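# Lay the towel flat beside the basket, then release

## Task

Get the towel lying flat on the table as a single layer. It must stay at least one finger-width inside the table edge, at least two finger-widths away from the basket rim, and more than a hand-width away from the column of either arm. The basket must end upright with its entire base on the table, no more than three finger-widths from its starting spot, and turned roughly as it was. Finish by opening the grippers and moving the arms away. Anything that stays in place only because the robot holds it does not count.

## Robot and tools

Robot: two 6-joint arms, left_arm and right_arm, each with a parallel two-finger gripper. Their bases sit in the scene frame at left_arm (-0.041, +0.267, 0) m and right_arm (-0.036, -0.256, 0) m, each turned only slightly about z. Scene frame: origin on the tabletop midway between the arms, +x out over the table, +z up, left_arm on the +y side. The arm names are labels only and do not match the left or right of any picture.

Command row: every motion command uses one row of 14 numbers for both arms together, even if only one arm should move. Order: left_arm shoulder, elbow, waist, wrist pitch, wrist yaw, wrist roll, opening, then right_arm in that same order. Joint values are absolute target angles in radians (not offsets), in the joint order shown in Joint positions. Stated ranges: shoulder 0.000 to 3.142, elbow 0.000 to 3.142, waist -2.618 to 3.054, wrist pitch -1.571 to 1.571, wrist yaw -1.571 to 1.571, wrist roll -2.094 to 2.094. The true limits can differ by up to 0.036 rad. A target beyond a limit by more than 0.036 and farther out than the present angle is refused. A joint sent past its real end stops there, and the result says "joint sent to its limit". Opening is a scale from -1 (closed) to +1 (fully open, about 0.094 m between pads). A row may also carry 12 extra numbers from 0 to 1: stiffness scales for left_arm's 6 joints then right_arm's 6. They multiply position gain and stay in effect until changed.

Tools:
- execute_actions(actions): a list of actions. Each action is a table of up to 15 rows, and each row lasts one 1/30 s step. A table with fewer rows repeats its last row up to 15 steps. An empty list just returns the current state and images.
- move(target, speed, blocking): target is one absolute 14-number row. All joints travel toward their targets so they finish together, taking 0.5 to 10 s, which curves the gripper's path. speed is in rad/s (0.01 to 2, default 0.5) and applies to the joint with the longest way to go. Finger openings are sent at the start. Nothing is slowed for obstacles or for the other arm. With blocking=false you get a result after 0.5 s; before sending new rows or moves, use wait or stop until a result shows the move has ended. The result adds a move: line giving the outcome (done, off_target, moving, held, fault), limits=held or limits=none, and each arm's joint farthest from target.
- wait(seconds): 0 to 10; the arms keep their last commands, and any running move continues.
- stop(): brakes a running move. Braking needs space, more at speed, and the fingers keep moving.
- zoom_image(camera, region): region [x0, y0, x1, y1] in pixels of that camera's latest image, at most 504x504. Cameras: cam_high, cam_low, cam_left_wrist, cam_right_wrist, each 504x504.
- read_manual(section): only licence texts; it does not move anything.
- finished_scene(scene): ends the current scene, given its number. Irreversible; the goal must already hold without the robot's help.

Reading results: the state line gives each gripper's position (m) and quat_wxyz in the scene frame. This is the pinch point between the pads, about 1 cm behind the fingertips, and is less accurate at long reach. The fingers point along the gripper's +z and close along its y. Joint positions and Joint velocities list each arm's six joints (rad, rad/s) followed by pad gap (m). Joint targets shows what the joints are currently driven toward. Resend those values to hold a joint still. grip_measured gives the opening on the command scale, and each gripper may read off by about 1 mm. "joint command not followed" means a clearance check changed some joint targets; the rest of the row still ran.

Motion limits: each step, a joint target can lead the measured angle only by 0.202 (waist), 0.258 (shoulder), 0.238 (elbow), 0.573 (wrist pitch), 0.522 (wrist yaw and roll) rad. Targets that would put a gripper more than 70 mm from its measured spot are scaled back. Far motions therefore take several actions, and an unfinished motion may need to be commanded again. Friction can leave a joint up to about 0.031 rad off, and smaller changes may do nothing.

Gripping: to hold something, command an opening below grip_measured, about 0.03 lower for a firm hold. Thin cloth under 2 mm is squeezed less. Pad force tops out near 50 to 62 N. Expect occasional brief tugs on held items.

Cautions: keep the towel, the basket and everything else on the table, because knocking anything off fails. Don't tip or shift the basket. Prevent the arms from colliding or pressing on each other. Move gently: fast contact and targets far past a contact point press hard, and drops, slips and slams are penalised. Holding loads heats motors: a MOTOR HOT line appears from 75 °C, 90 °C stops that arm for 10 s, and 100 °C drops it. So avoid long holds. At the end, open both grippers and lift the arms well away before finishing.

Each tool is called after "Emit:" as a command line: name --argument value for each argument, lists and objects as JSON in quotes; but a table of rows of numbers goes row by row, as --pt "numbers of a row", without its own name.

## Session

Emit:
execute_actions --actions '[]'

Scene clock: 0.00 s.
left_arm: end_effector_position=(+0.3097, -0.0952, +0.2703) grip_measured=+1.000 end_effector_quat_wxyz=(+0.644, +0.017, +0.696, -0.318) | right_arm: end_effector_position=(+0.2458, -0.3451, +0.3584) grip_measured=+1.000 end_effector_quat_wxyz=(+0.669, +0.454, +0.575, -0.126)
Joint names: [shoulder, elbow, waist, wrist pitch, wrist yaw, wrist roll]
Joint positions: left_arm=[ 1.67   0.963 -0.868  0.741 -0.476 -0.418  0.094] | right_arm=[ 0.903  0.912  0.203 -0.168  1.084  0.623  0.094]
Joint velocities: left_arm=[-0.012 -0.007 -0.002 -0.066 -0.051  0.066  0.   ] | right_arm=[ 0.002  0.012  0.012 -0.007 -0.051 -0.095  0.   ]
Motor temperatures (°C, as the motors report them): left_arm=[23 25 22 33 20 22] | right_arm=[25 24 22 23 22 21]
Joint targets: left_arm=[1.670 0.963 -0.868 0.741 -0.476 -0.418] | right_arm=[0.903 0.912 0.203 -0.168 1.084 0.623]
Joint stiffness scale: left_arm=[1. 1. 1. 1. 1. 1.] | right_arm=[1. 1. 1. 1. 1. 1.]

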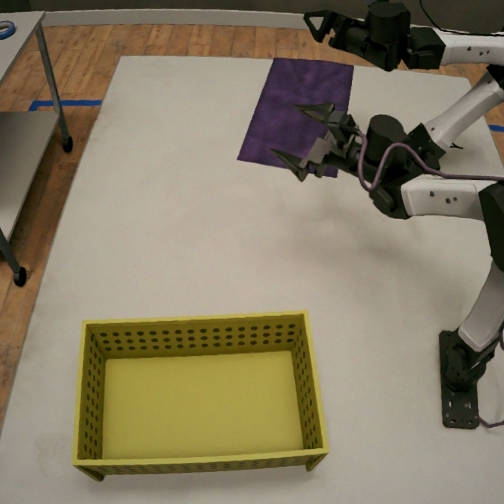

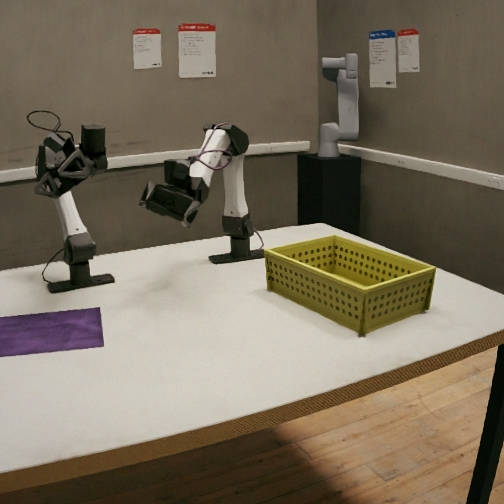

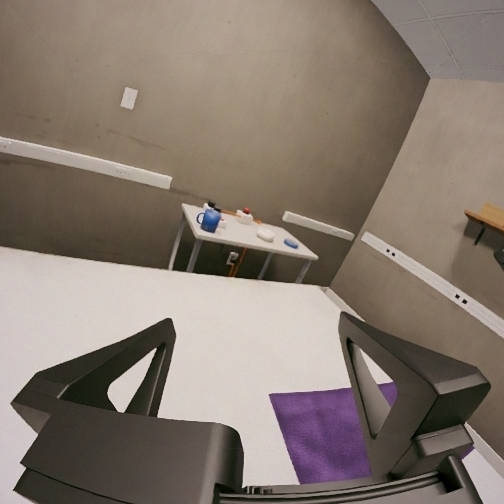

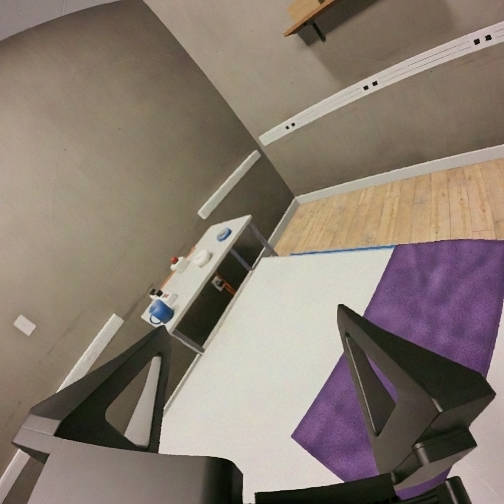

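Emit:
zoom_image --camera "cam_high" --region '[220, 40, 380, 200]'

Region (220, 40, 380, 200) of cam_high's 504x504 image, scaled by 3.150, with more detail than that image has.

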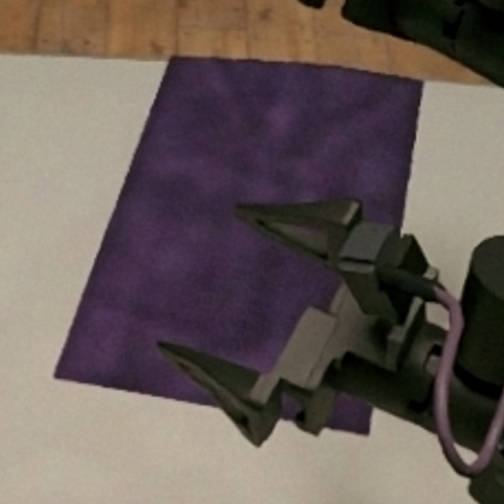

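Emit:
move --target '[0.6,0.6,0.6,-0.5,0,0,1, 1.85,1.284,-0.215,-0.997,-0.008,1.628,1]' --speed 1.0

Scene clock: 24.77 s.
left_arm: end_effector_position=(+0.1923, +0.3966, +0.2126) grip_measured=+1.000 end_effector_quat_wxyz=(+0.500, -0.217, +0.828, +0.130) | right_arm: end_effector_position=(+0.2878, -0.3131, +0.0368) grip_measured=+1.000 end_effector_quat_wxyz=(+0.002, +0.780, +0.626, +0.001)
Joint names: [shoulder, elbow, waist, wrist pitch, wrist yaw, wrist roll]
Joint positions: left_arm=[ 0.613  0.62   0.593 -0.491 -0.009 -0.008  0.094] | right_arm=[ 1.84   1.255 -0.205 -0.981  0.     1.616  0.094]
Joint velocities: left_arm=[ 0.007  0.007 -0.002  0.051 -0.051 -0.007  0.   ] | right_arm=[-0.012  0.017 -0.007  0.007 -0.11  -0.007  0.   ]
Motor temperatures (°C, as the motors report them): left_arm=[27 28 22 37 20 22] | right_arm=[24 27 22 25 22 21]
Joint targets: left_arm=[0.600 0.600 0.600 -0.500 0.000 -0.000] | right_arm=[1.850 1.284 -0.215 -0.997 -0.008 1.628]
Joint stiffness scale: left_arm=[1. 1. 1. 1. 1. 1.] | right_arm=[1. 1. 1. 1. 1. 1.]
move: off_target (right_arm); limits=none; left_arm: farthest joint: the elbow, 0.020 radians from its target (0.363 radians at the start); right_arm: farthest joint: the elbow, 0.029 radians from its target (0.372 radians at the start)

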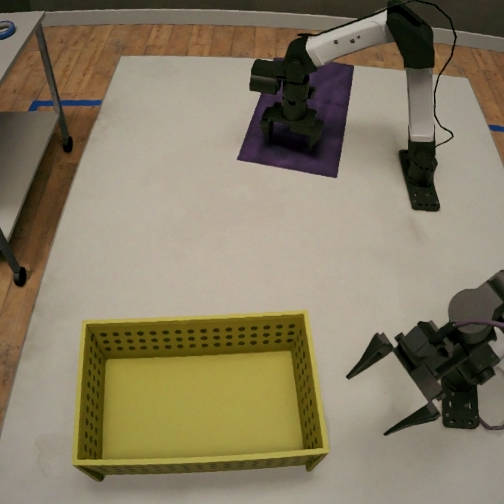

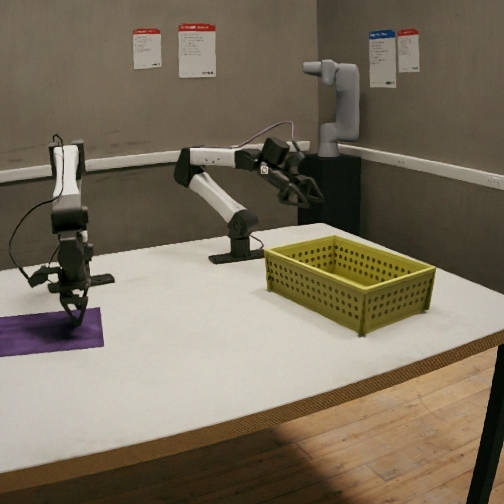

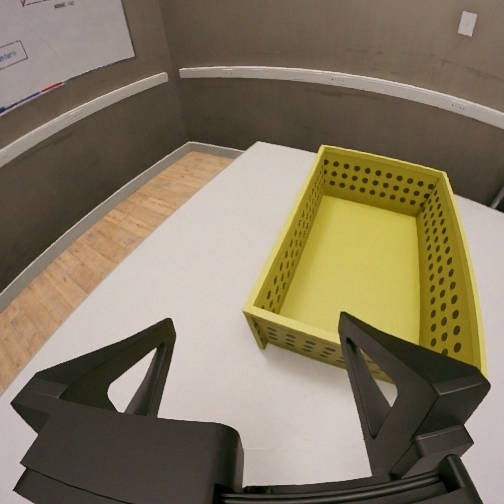

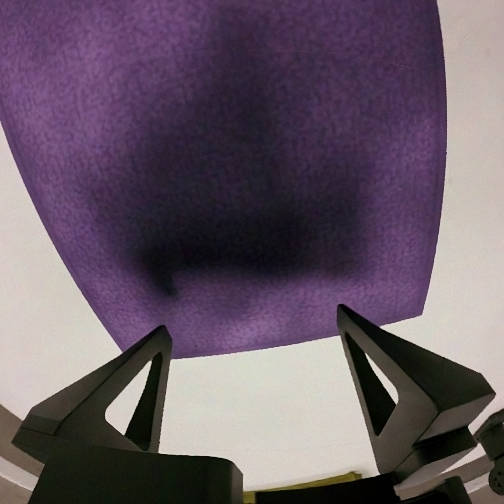

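Emit:
execute_actions --actions '[[[0.6,0.6,0.6,-0.5,0,0,1,1.855,1.282,-0.213,-0.985,0,1.628,1],[0.6,0.6,0.6,-0.5,0,0,1,1.862,1.280,-0.211,-0.972,0,1.628,1],[0.6,0.6,0.6,-0.5,0,0,1,1.871,1.278,-0.209,-0.958,0,1.628,1],[0.6,0.6,0.6,-0.5,0,0,1,1.880,1.276,-0.207,-0.946,0,1.628,1],[0.6,0.6,0.6,-0.5,0,0,1,1.889,1.274,-0.205,-0.935,0,1.628,1],[0.6,0.6,0.6,-0.5,0,0,1,1.898,1.272,-0.205,-0.924,0,1.628,1],[0.6,0.6,0.6,-0.5,0,0,1,1.906,1.270,-0.205,-0.914,0,1.628,1],[0.6,0.6,0.6,-0.5,0,0,1,1.913,1.268,-0.205,-0.905,0,1.628,1],[0.6,0.6,0.6,-0.5,0,0,1,1.920,1.266,-0.205,-0.897,0,1.628,1],[0.6,0.6,0.6,-0.5,0,0,1,1.926,1.264,-0.205,-0.890,0,1.628,1],[0.6,0.6,0.6,-0.5,0,0,1,1.932,1.262,-0.205,-0.885,0,1.628,1],[0.6,0.6,0.6,-0.5,0,0,1,1.937,1.260,-0.205,-0.885,0,1.628,1],[0.6,0.6,0.6,-0.5,0,0,1,1.942,1.258,-0.205,-0.885,0,1.628,1],[0.6,0.6,0.6,-0.5,0,0,1,1.947,1.256,-0.205,-0.885,0,1.628,1],[0.6,0.6,0.6,-0.5,0,0,1,1.952,1.255,-0.205,-0.885,0,1.628,1]]]'

Scene clock: 39.53 s.
left_arm: end_effector_position=(+0.1922, +0.3965, +0.2125) grip_measured=+1.000 end_effector_quat_wxyz=(+0.500, -0.217, +0.828, +0.130) | right_arm: end_effector_position=(+0.2965, -0.3145, +0.0103) grip_measured=+1.000 end_effector_quat_wxyz=(-0.005, +0.780, +0.625, -0.004)
Joint names: [shoulder, elbow, waist, wrist pitch, wrist yaw, wrist roll]
Joint positions: left_arm=[ 0.613  0.62   0.593 -0.492 -0.009 -0.007  0.094] | right_arm=[ 1.925  1.255 -0.205 -0.914 -0.001  1.617  0.094]
Joint velocities: left_arm=[ 0.002  0.012  0.007  0.007 -0.022  0.007  0.   ] | right_arm=[ 0.012 -0.017  0.017  0.095  0.022  0.007  0.   ]
Motor temperatures (°C, as the motors report them): left_arm=[26 28 22 37 20 22] | right_arm=[26 28 22 25 22 21]
Joint targets: left_arm=[0.600 0.600 0.600 -0.500 -0.000 0.000] | right_arm=[1.952 1.255 -0.205 -0.885 -0.000 1.628]
Joint stiffness scale: left_arm=[1. 1. 1. 1. 1. 1.] | right_arm=[1. 1. 1. 1. 1. 1.]

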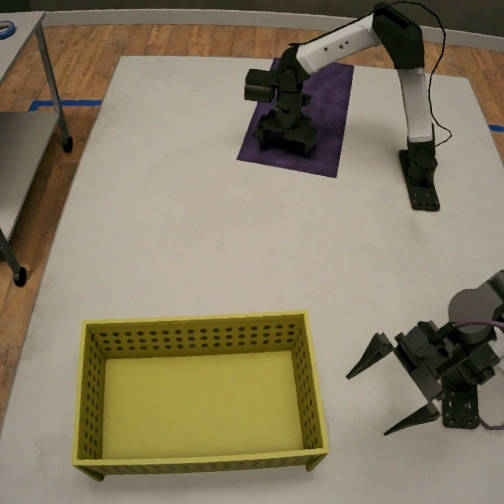

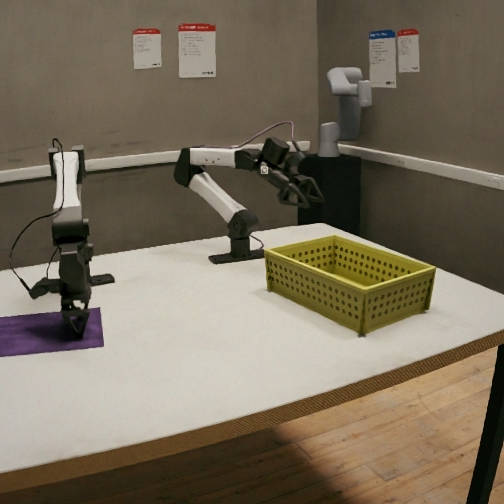

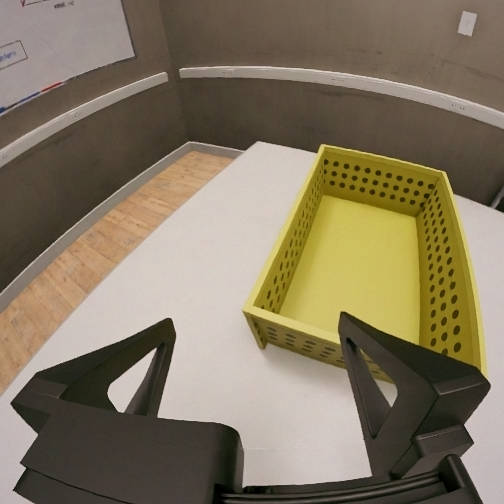

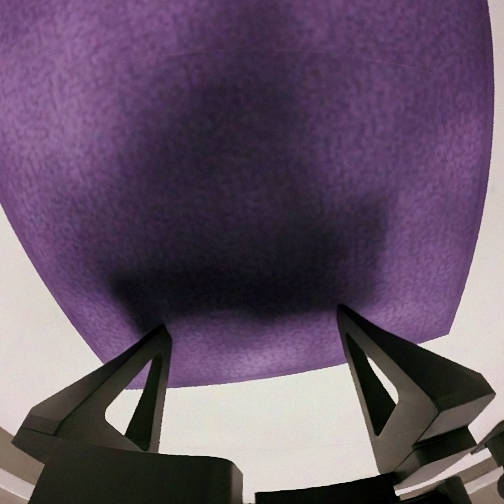

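Emit:
execute_actions --actions '[[[0.6,0.6,0.6,-0.5,0,0,1,1.956,1.256,-0.201,-0.888,0,1.632,1],[0.6,0.6,0.6,-0.5,0,0,1,1.959,1.257,-0.195,-0.890,0,1.639,1],[0.6,0.6,0.6,-0.5,0,0,1,1.960,1.258,-0.185,-0.891,0,1.649,1],[0.6,0.6,0.6,-0.5,0,0,1,1.962,1.260,-0.173,-0.892,0,1.661,1],[0.6,0.6,0.6,-0.5,0,0,1,1.963,1.263,-0.159,-0.893,0,1.675,1],[0.6,0.6,0.6,-0.5,0,0,1,1.965,1.266,-0.145,-0.894,0,1.689,1],[0.6,0.6,0.6,-0.5,0,0,1,1.968,1.269,-0.132,-0.895,0,1.703,1],[0.6,0.6,0.6,-0.5,0,0,1,1.970,1.272,-0.118,-0.896,0,1.717,1],[0.6,0.6,0.6,-0.5,0,0,1,1.972,1.276,-0.104,-0.898,0,1.731,1],[0.6,0.6,0.6,-0.5,0,0,1,1.975,1.280,-0.090,-0.899,0,1.745,1],[0.6,0.6,0.6,-0.5,0,0,1,1.978,1.284,-0.076,-0.900,0,1.759,1],[0.6,0.6,0.6,-0.5,0,0,1,1.980,1.288,-0.062,-0.902,0,1.774,1],[0.6,0.6,0.6,-0.5,0,0,1,1.984,1.292,-0.048,-0.904,0,1.788,1],[0.6,0.6,0.6,-0.5,0,0,1,1.987,1.297,-0.034,-0.905,0,1.802,1],[0.6,0.6,0.6,-0.5,0,0,1,1.990,1.302,-0.021,-0.907,0,1.816,1]],[[0.6,0.6,0.6,-0.5,0,0,1,1.994,1.307,-0.007,-0.909,0,1.830,1],[0.6,0.6,0.6,-0.5,0,0,1,1.997,1.312,0.007,-0.911,0,1.844,1],[0.6,0.6,0.6,-0.5,0,0,1,2.001,1.318,0.021,-0.913,0,1.858,1],[0.6,0.6,0.6,-0.5,0,0,1,2.005,1.324,0.035,-0.915,0,1.872,1],[0.6,0.6,0.6,-0.5,0,0,1,2.009,1.330,0.049,-0.917,0,1.887,1],[0.6,0.6,0.6,-0.5,0,0,1,2.014,1.336,0.063,-0.920,0,1.901,1],[0.6,0.6,0.6,-0.5,0,0,1,2.018,1.343,0.077,-0.922,0,1.915,1],[0.6,0.6,0.6,-0.5,0,0,1,2.023,1.349,0.091,-0.924,0,1.929,1],[0.6,0.6,0.6,-0.5,0,0,1,2.027,1.356,0.104,-0.927,0,1.943,1],[0.6,0.6,0.6,-0.5,0,0,1,2.032,1.363,0.118,-0.930,0,1.957,1],[0.6,0.6,0.6,-0.5,0,0,1,2.037,1.370,0.132,-0.932,0,1.971,1],[0.6,0.6,0.6,-0.5,0,0,1,2.042,1.377,0.145,-0.935,0,1.984,1],[0.6,0.6,0.6,-0.5,0,0,1,2.046,1.384,0.156,-0.937,0,1.995,1],[0.6,0.6,0.6,-0.5,0,0,1,2.050,1.389,0.164,-0.939,0,2.004,1],[0.6,0.6,0.6,-0.5,0,0,1,2.052,1.392,0.170,-0.940,0,2.010,1]]]'

Scene clock: 67.03 s.
left_arm: end_effector_position=(+0.1922, +0.3965, +0.2125) grip_measured=+1.000 end_effector_quat_wxyz=(+0.500, -0.217, +0.828, +0.130) | right_arm: end_effector_position=(+0.3228, -0.1959, +0.0095) grip_measured=+1.000 end_effector_quat_wxyz=(+0.008, +0.775, +0.632, -0.005)
Joint names: [shoulder, elbow, waist, wrist pitch, wrist yaw, wrist roll]
Joint positions: left_arm=[ 0.613  0.62   0.593 -0.492 -0.008 -0.007  0.094] | right_arm=[ 2.007  1.37   0.144 -0.935  0.018  1.949  0.094]
Joint velocities: left_arm=[ 0.002 -0.012 -0.007 -0.022  0.007 -0.007  0.   ] | right_arm=[ 0.085  0.139  0.286 -0.051 -0.051  0.286  0.   ]
Motor temperatures (°C, as the motors report them): left_arm=[25 29 22 38 20 22] | right_arm=[27 28 22 24 22 21]
Joint targets: left_arm=[0.600 0.600 0.600 -0.500 -0.000 -0.000] | right_arm=[2.052 1.392 0.170 -0.940 -0.000 2.010]
Joint stiffness scale: left_arm=[1. 1. 1. 1. 1. 1.] | right_arm=[1. 1. 1. 1. 1. 1.]

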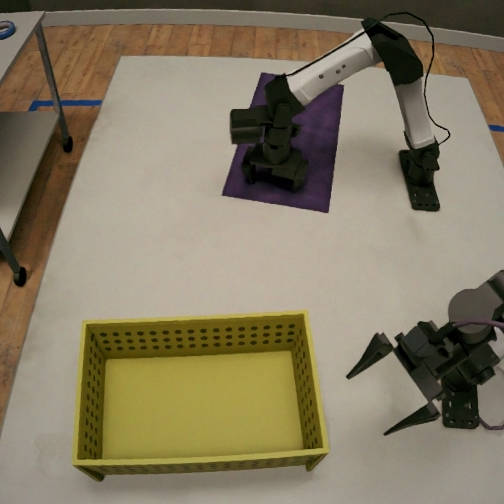

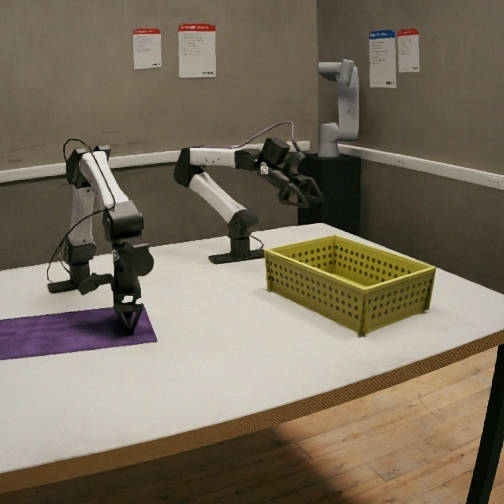

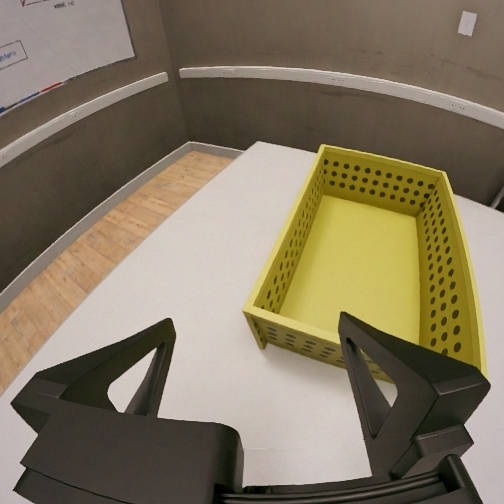

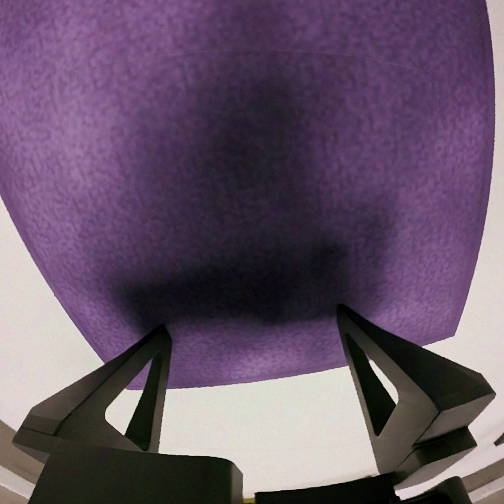

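Emit:
move --target '[0.6,0.6,0.6,-0.5,0,0,1, 1.86,1.385,0.157,-1.08,0.015,1.99,1]' --speed 0.4

Emit:
move --target '[0.6,0.6,0.6,-0.5,0,0,1, 0.9,0.9,0.9,-1.1,0,1.6,1]' --speed 1.0

Emit:
zoom_image --camera "cam_high" --region '[190, 40, 450, 240]'

Scene clock: 74.23 s.
left_arm: end_effector_position=(+0.1922, +0.3965, +0.2125) grip_measured=+1.000 end_effector_quat_wxyz=(+0.500, -0.217, +0.828, +0.130) | right_arm: end_effector_position=(+0.3033, -0.1936, +0.0552) grip_measured=+1.000 end_effector_quat_wxyz=(+0.011, +0.782, +0.623, -0.001)
Joint names: [shoulder, elbow, waist, wrist pitch, wrist yaw, wrist roll]
Joint positions: left_arm=[ 0.613  0.62   0.593 -0.492 -0.008 -0.007  0.094] | right_arm=[ 1.875  1.377  0.161 -1.064  0.019  1.988  0.094]
Joint velocities: left_arm=[ 0.012  0.017  0.002 -0.007  0.037  0.037  0.   ] | right_arm=[-0.017 -0.012  0.002  0.037  0.007  0.007  0.   ]
Motor temperatures (°C, as the motors report them): left_arm=[24 29 22 38 20 22] | right_arm=[27 28 22 24 22 21]
Joint targets: left_arm=[0.600 0.600 0.600 -0.500 -0.000 -0.000] | right_arm=[1.860 1.385 0.157 -1.080 0.015 1.990]
Joint stiffness scale: left_arm=[1. 1. 1. 1. 1. 1.] | right_arm=[1. 1. 1. 1. 1. 1.]
move: done; limits=none; left_arm: farthest joint: the elbow, 0.020 radians from its target (0.020 radians at the start); right_arm: farthest joint: the wrist pitch, 0.016 radians from its target (0.142 radians at the start)

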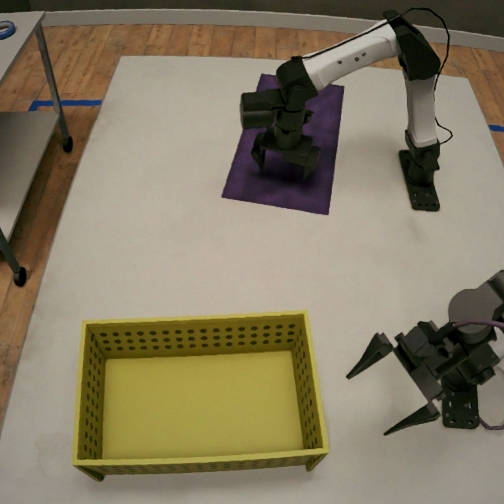

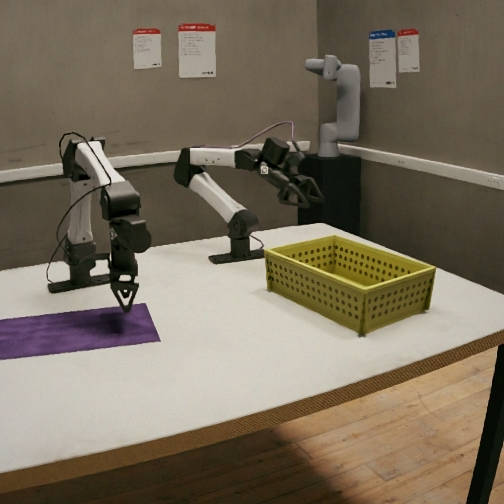

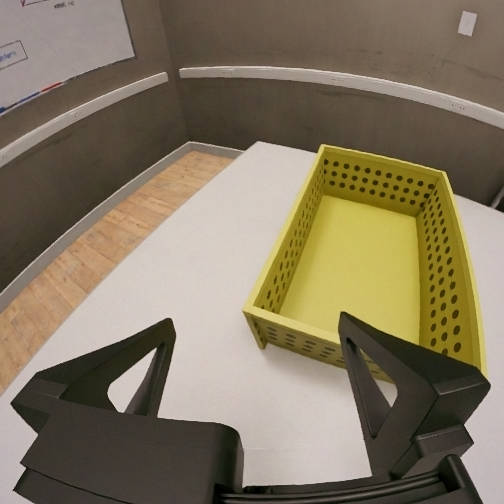

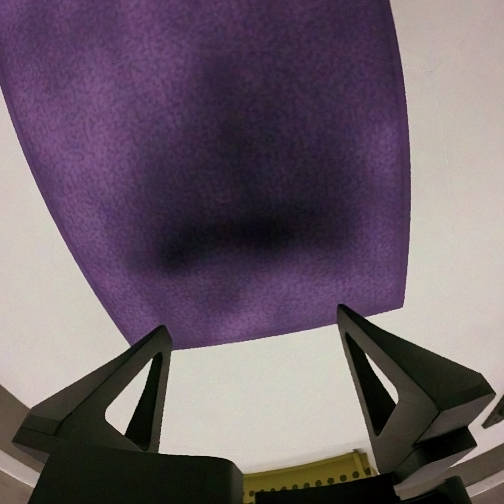

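Scene clock: 76.03 s.
left_arm: end_effector_position=(+0.1922, +0.3965, +0.2125) grip_measured=+1.000 end_effector_quat_wxyz=(+0.500, -0.217, +0.828, +0.130) | right_arm: end_effector_position=(+0.0970, -0.0826, +0.1674) grip_measured=+1.000 end_effector_quat_wxyz=(+0.074, +0.330, +0.913, +0.229)
Joint names: [shoulder, elbow, waist, wrist pitch, wrist yaw, wrist roll]
Joint positions: left_arm=[ 0.613  0.62   0.593 -0.492 -0.008 -0.007  0.094] | right_arm=[ 0.916  0.924  0.888 -1.092  0.004  1.612  0.094]
Joint velocities: left_arm=[-0.012  0.002  0.007  0.022  0.022  0.037  0.   ] | right_arm=[-0.007 -0.007 -0.002 -0.051 -0.007  0.007  0.   ]
Motor temperatures (°C, as the motors report them): left_arm=[24 29 22 38 20 22] | right_arm=[27 28 22 24 22 21]
Joint targets: left_arm=[0.600 0.600 0.600 -0.500 0.000 0.000] | right_arm=[0.900 0.900 0.900 -1.100 -0.000 1.600]
Joint stiffness scale: left_arm=[1. 1. 1. 1. 1. 1.] | right_arm=[1. 1. 1. 1. 1. 1.]
move: off_target (right_arm); limits=none; left_arm: farthest joint: the elbow, 0.020 radians from its target (0.020 radians at the start); right_arm: farthest joint: the elbow, 0.024 radians from its target (0.477 radians at the start)

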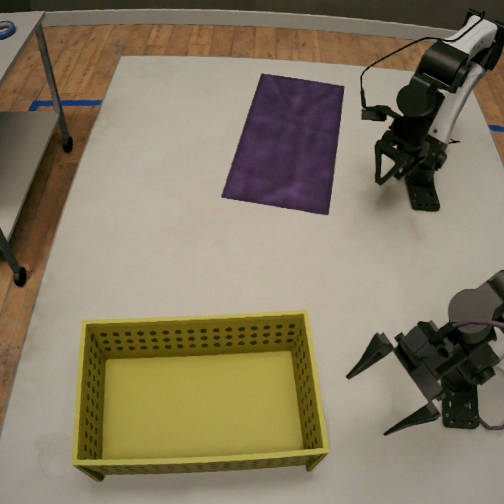

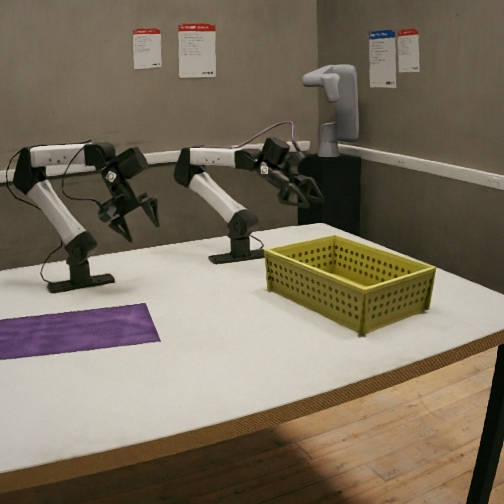

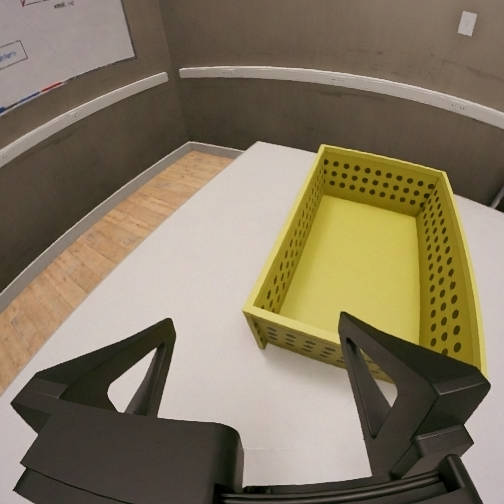

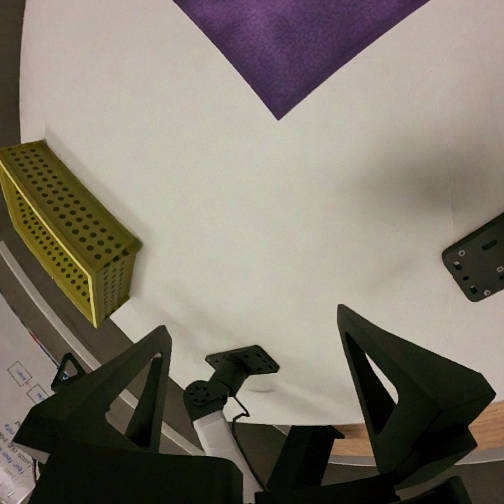

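Region (190, 40, 450, 240) of cam_high's 504x504 image, scaled by 1.938, with more detail than that image has; it fills the top 388 rows of this view, and the rest is white.

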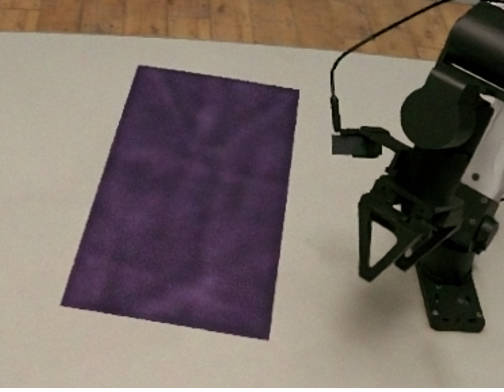

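Emit:
move --target '[0.5,0.6,1.0,-0.5,0,0,1, 0.9,0.9,0.9,-1.1,0,1.6,1]' --speed 1.0

Emit:
finished_scene --scene 2

Scene clock: 81.97 s.
left_arm: end_effector_position=(+0.1174, +0.4678, +0.2364) grip_measured=+1.000 end_effector_quat_wxyz=(+0.503, -0.365, +0.745, +0.243) | right_arm: end_effector_position=(+0.0970, -0.0826, +0.1674) grip_measured=+1.000 end_effector_quat_wxyz=(+0.074, +0.329, +0.913, +0.229)
Joint names: [shoulder, elbow, waist, wrist pitch, wrist yaw, wrist roll]
Joint positions: left_arm=[ 0.513  0.62   0.992 -0.492 -0.004 -0.007  0.094] | right_arm=[ 0.916  0.924  0.888 -1.092  0.004  1.611  0.094]
Joint velocities: left_arm=[-0.017 -0.007 -0.017 -0.051  0.095  0.007  0.   ] | right_arm=[ 0.002 -0.002 -0.002  0.022 -0.007  0.007  0.   ]
Motor temperatures (°C, as the motors report them): left_arm=[24 29 22 39 20 22] | right_arm=[27 28 22 24 22 21]
Joint targets: left_arm=[0.500 0.600 1.000 -0.500 -0.000 0.000] | right_arm=[0.900 0.900 0.900 -1.100 -0.000 1.600]
Joint stiffness scale: left_arm=[1. 1. 1. 1. 1. 1.] | right_arm=[1. 1. 1. 1. 1. 1.]
move: off_target (right_arm); limits=none; left_arm: farthest joint: the elbow, 0.020 radians from its target (0.020 radians at the start); right_arm: farthest joint: the elbow, 0.024 radians from its target (0.024 radians at the start)

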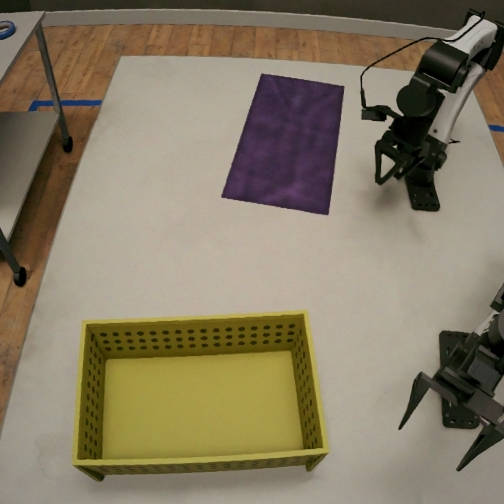

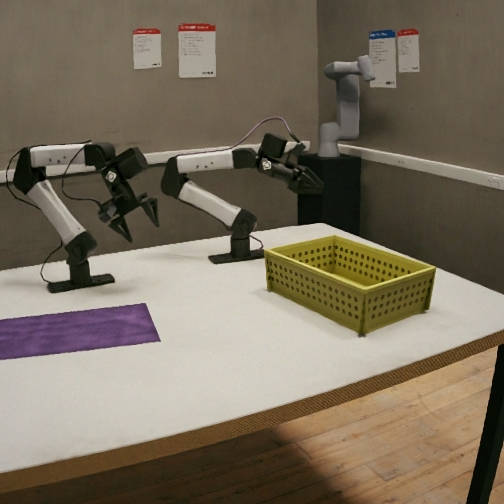

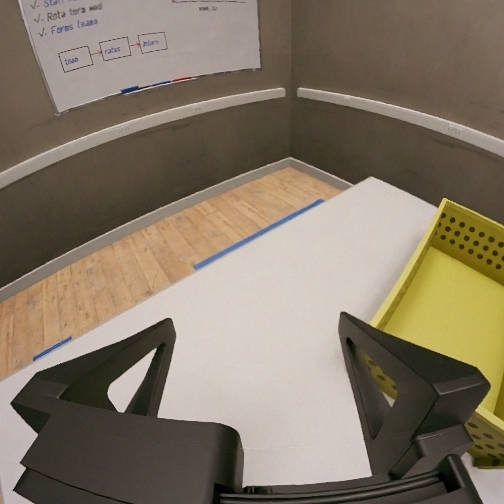

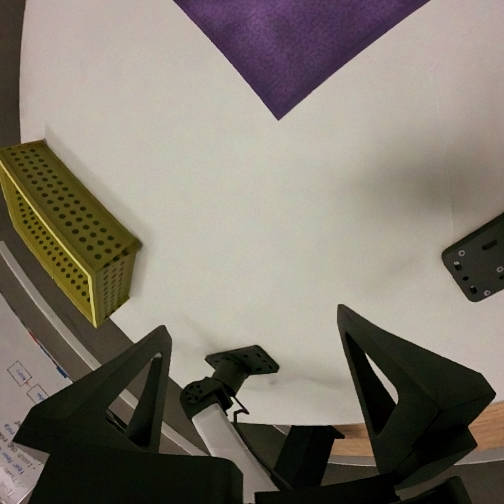

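The scene is finished: the task was done.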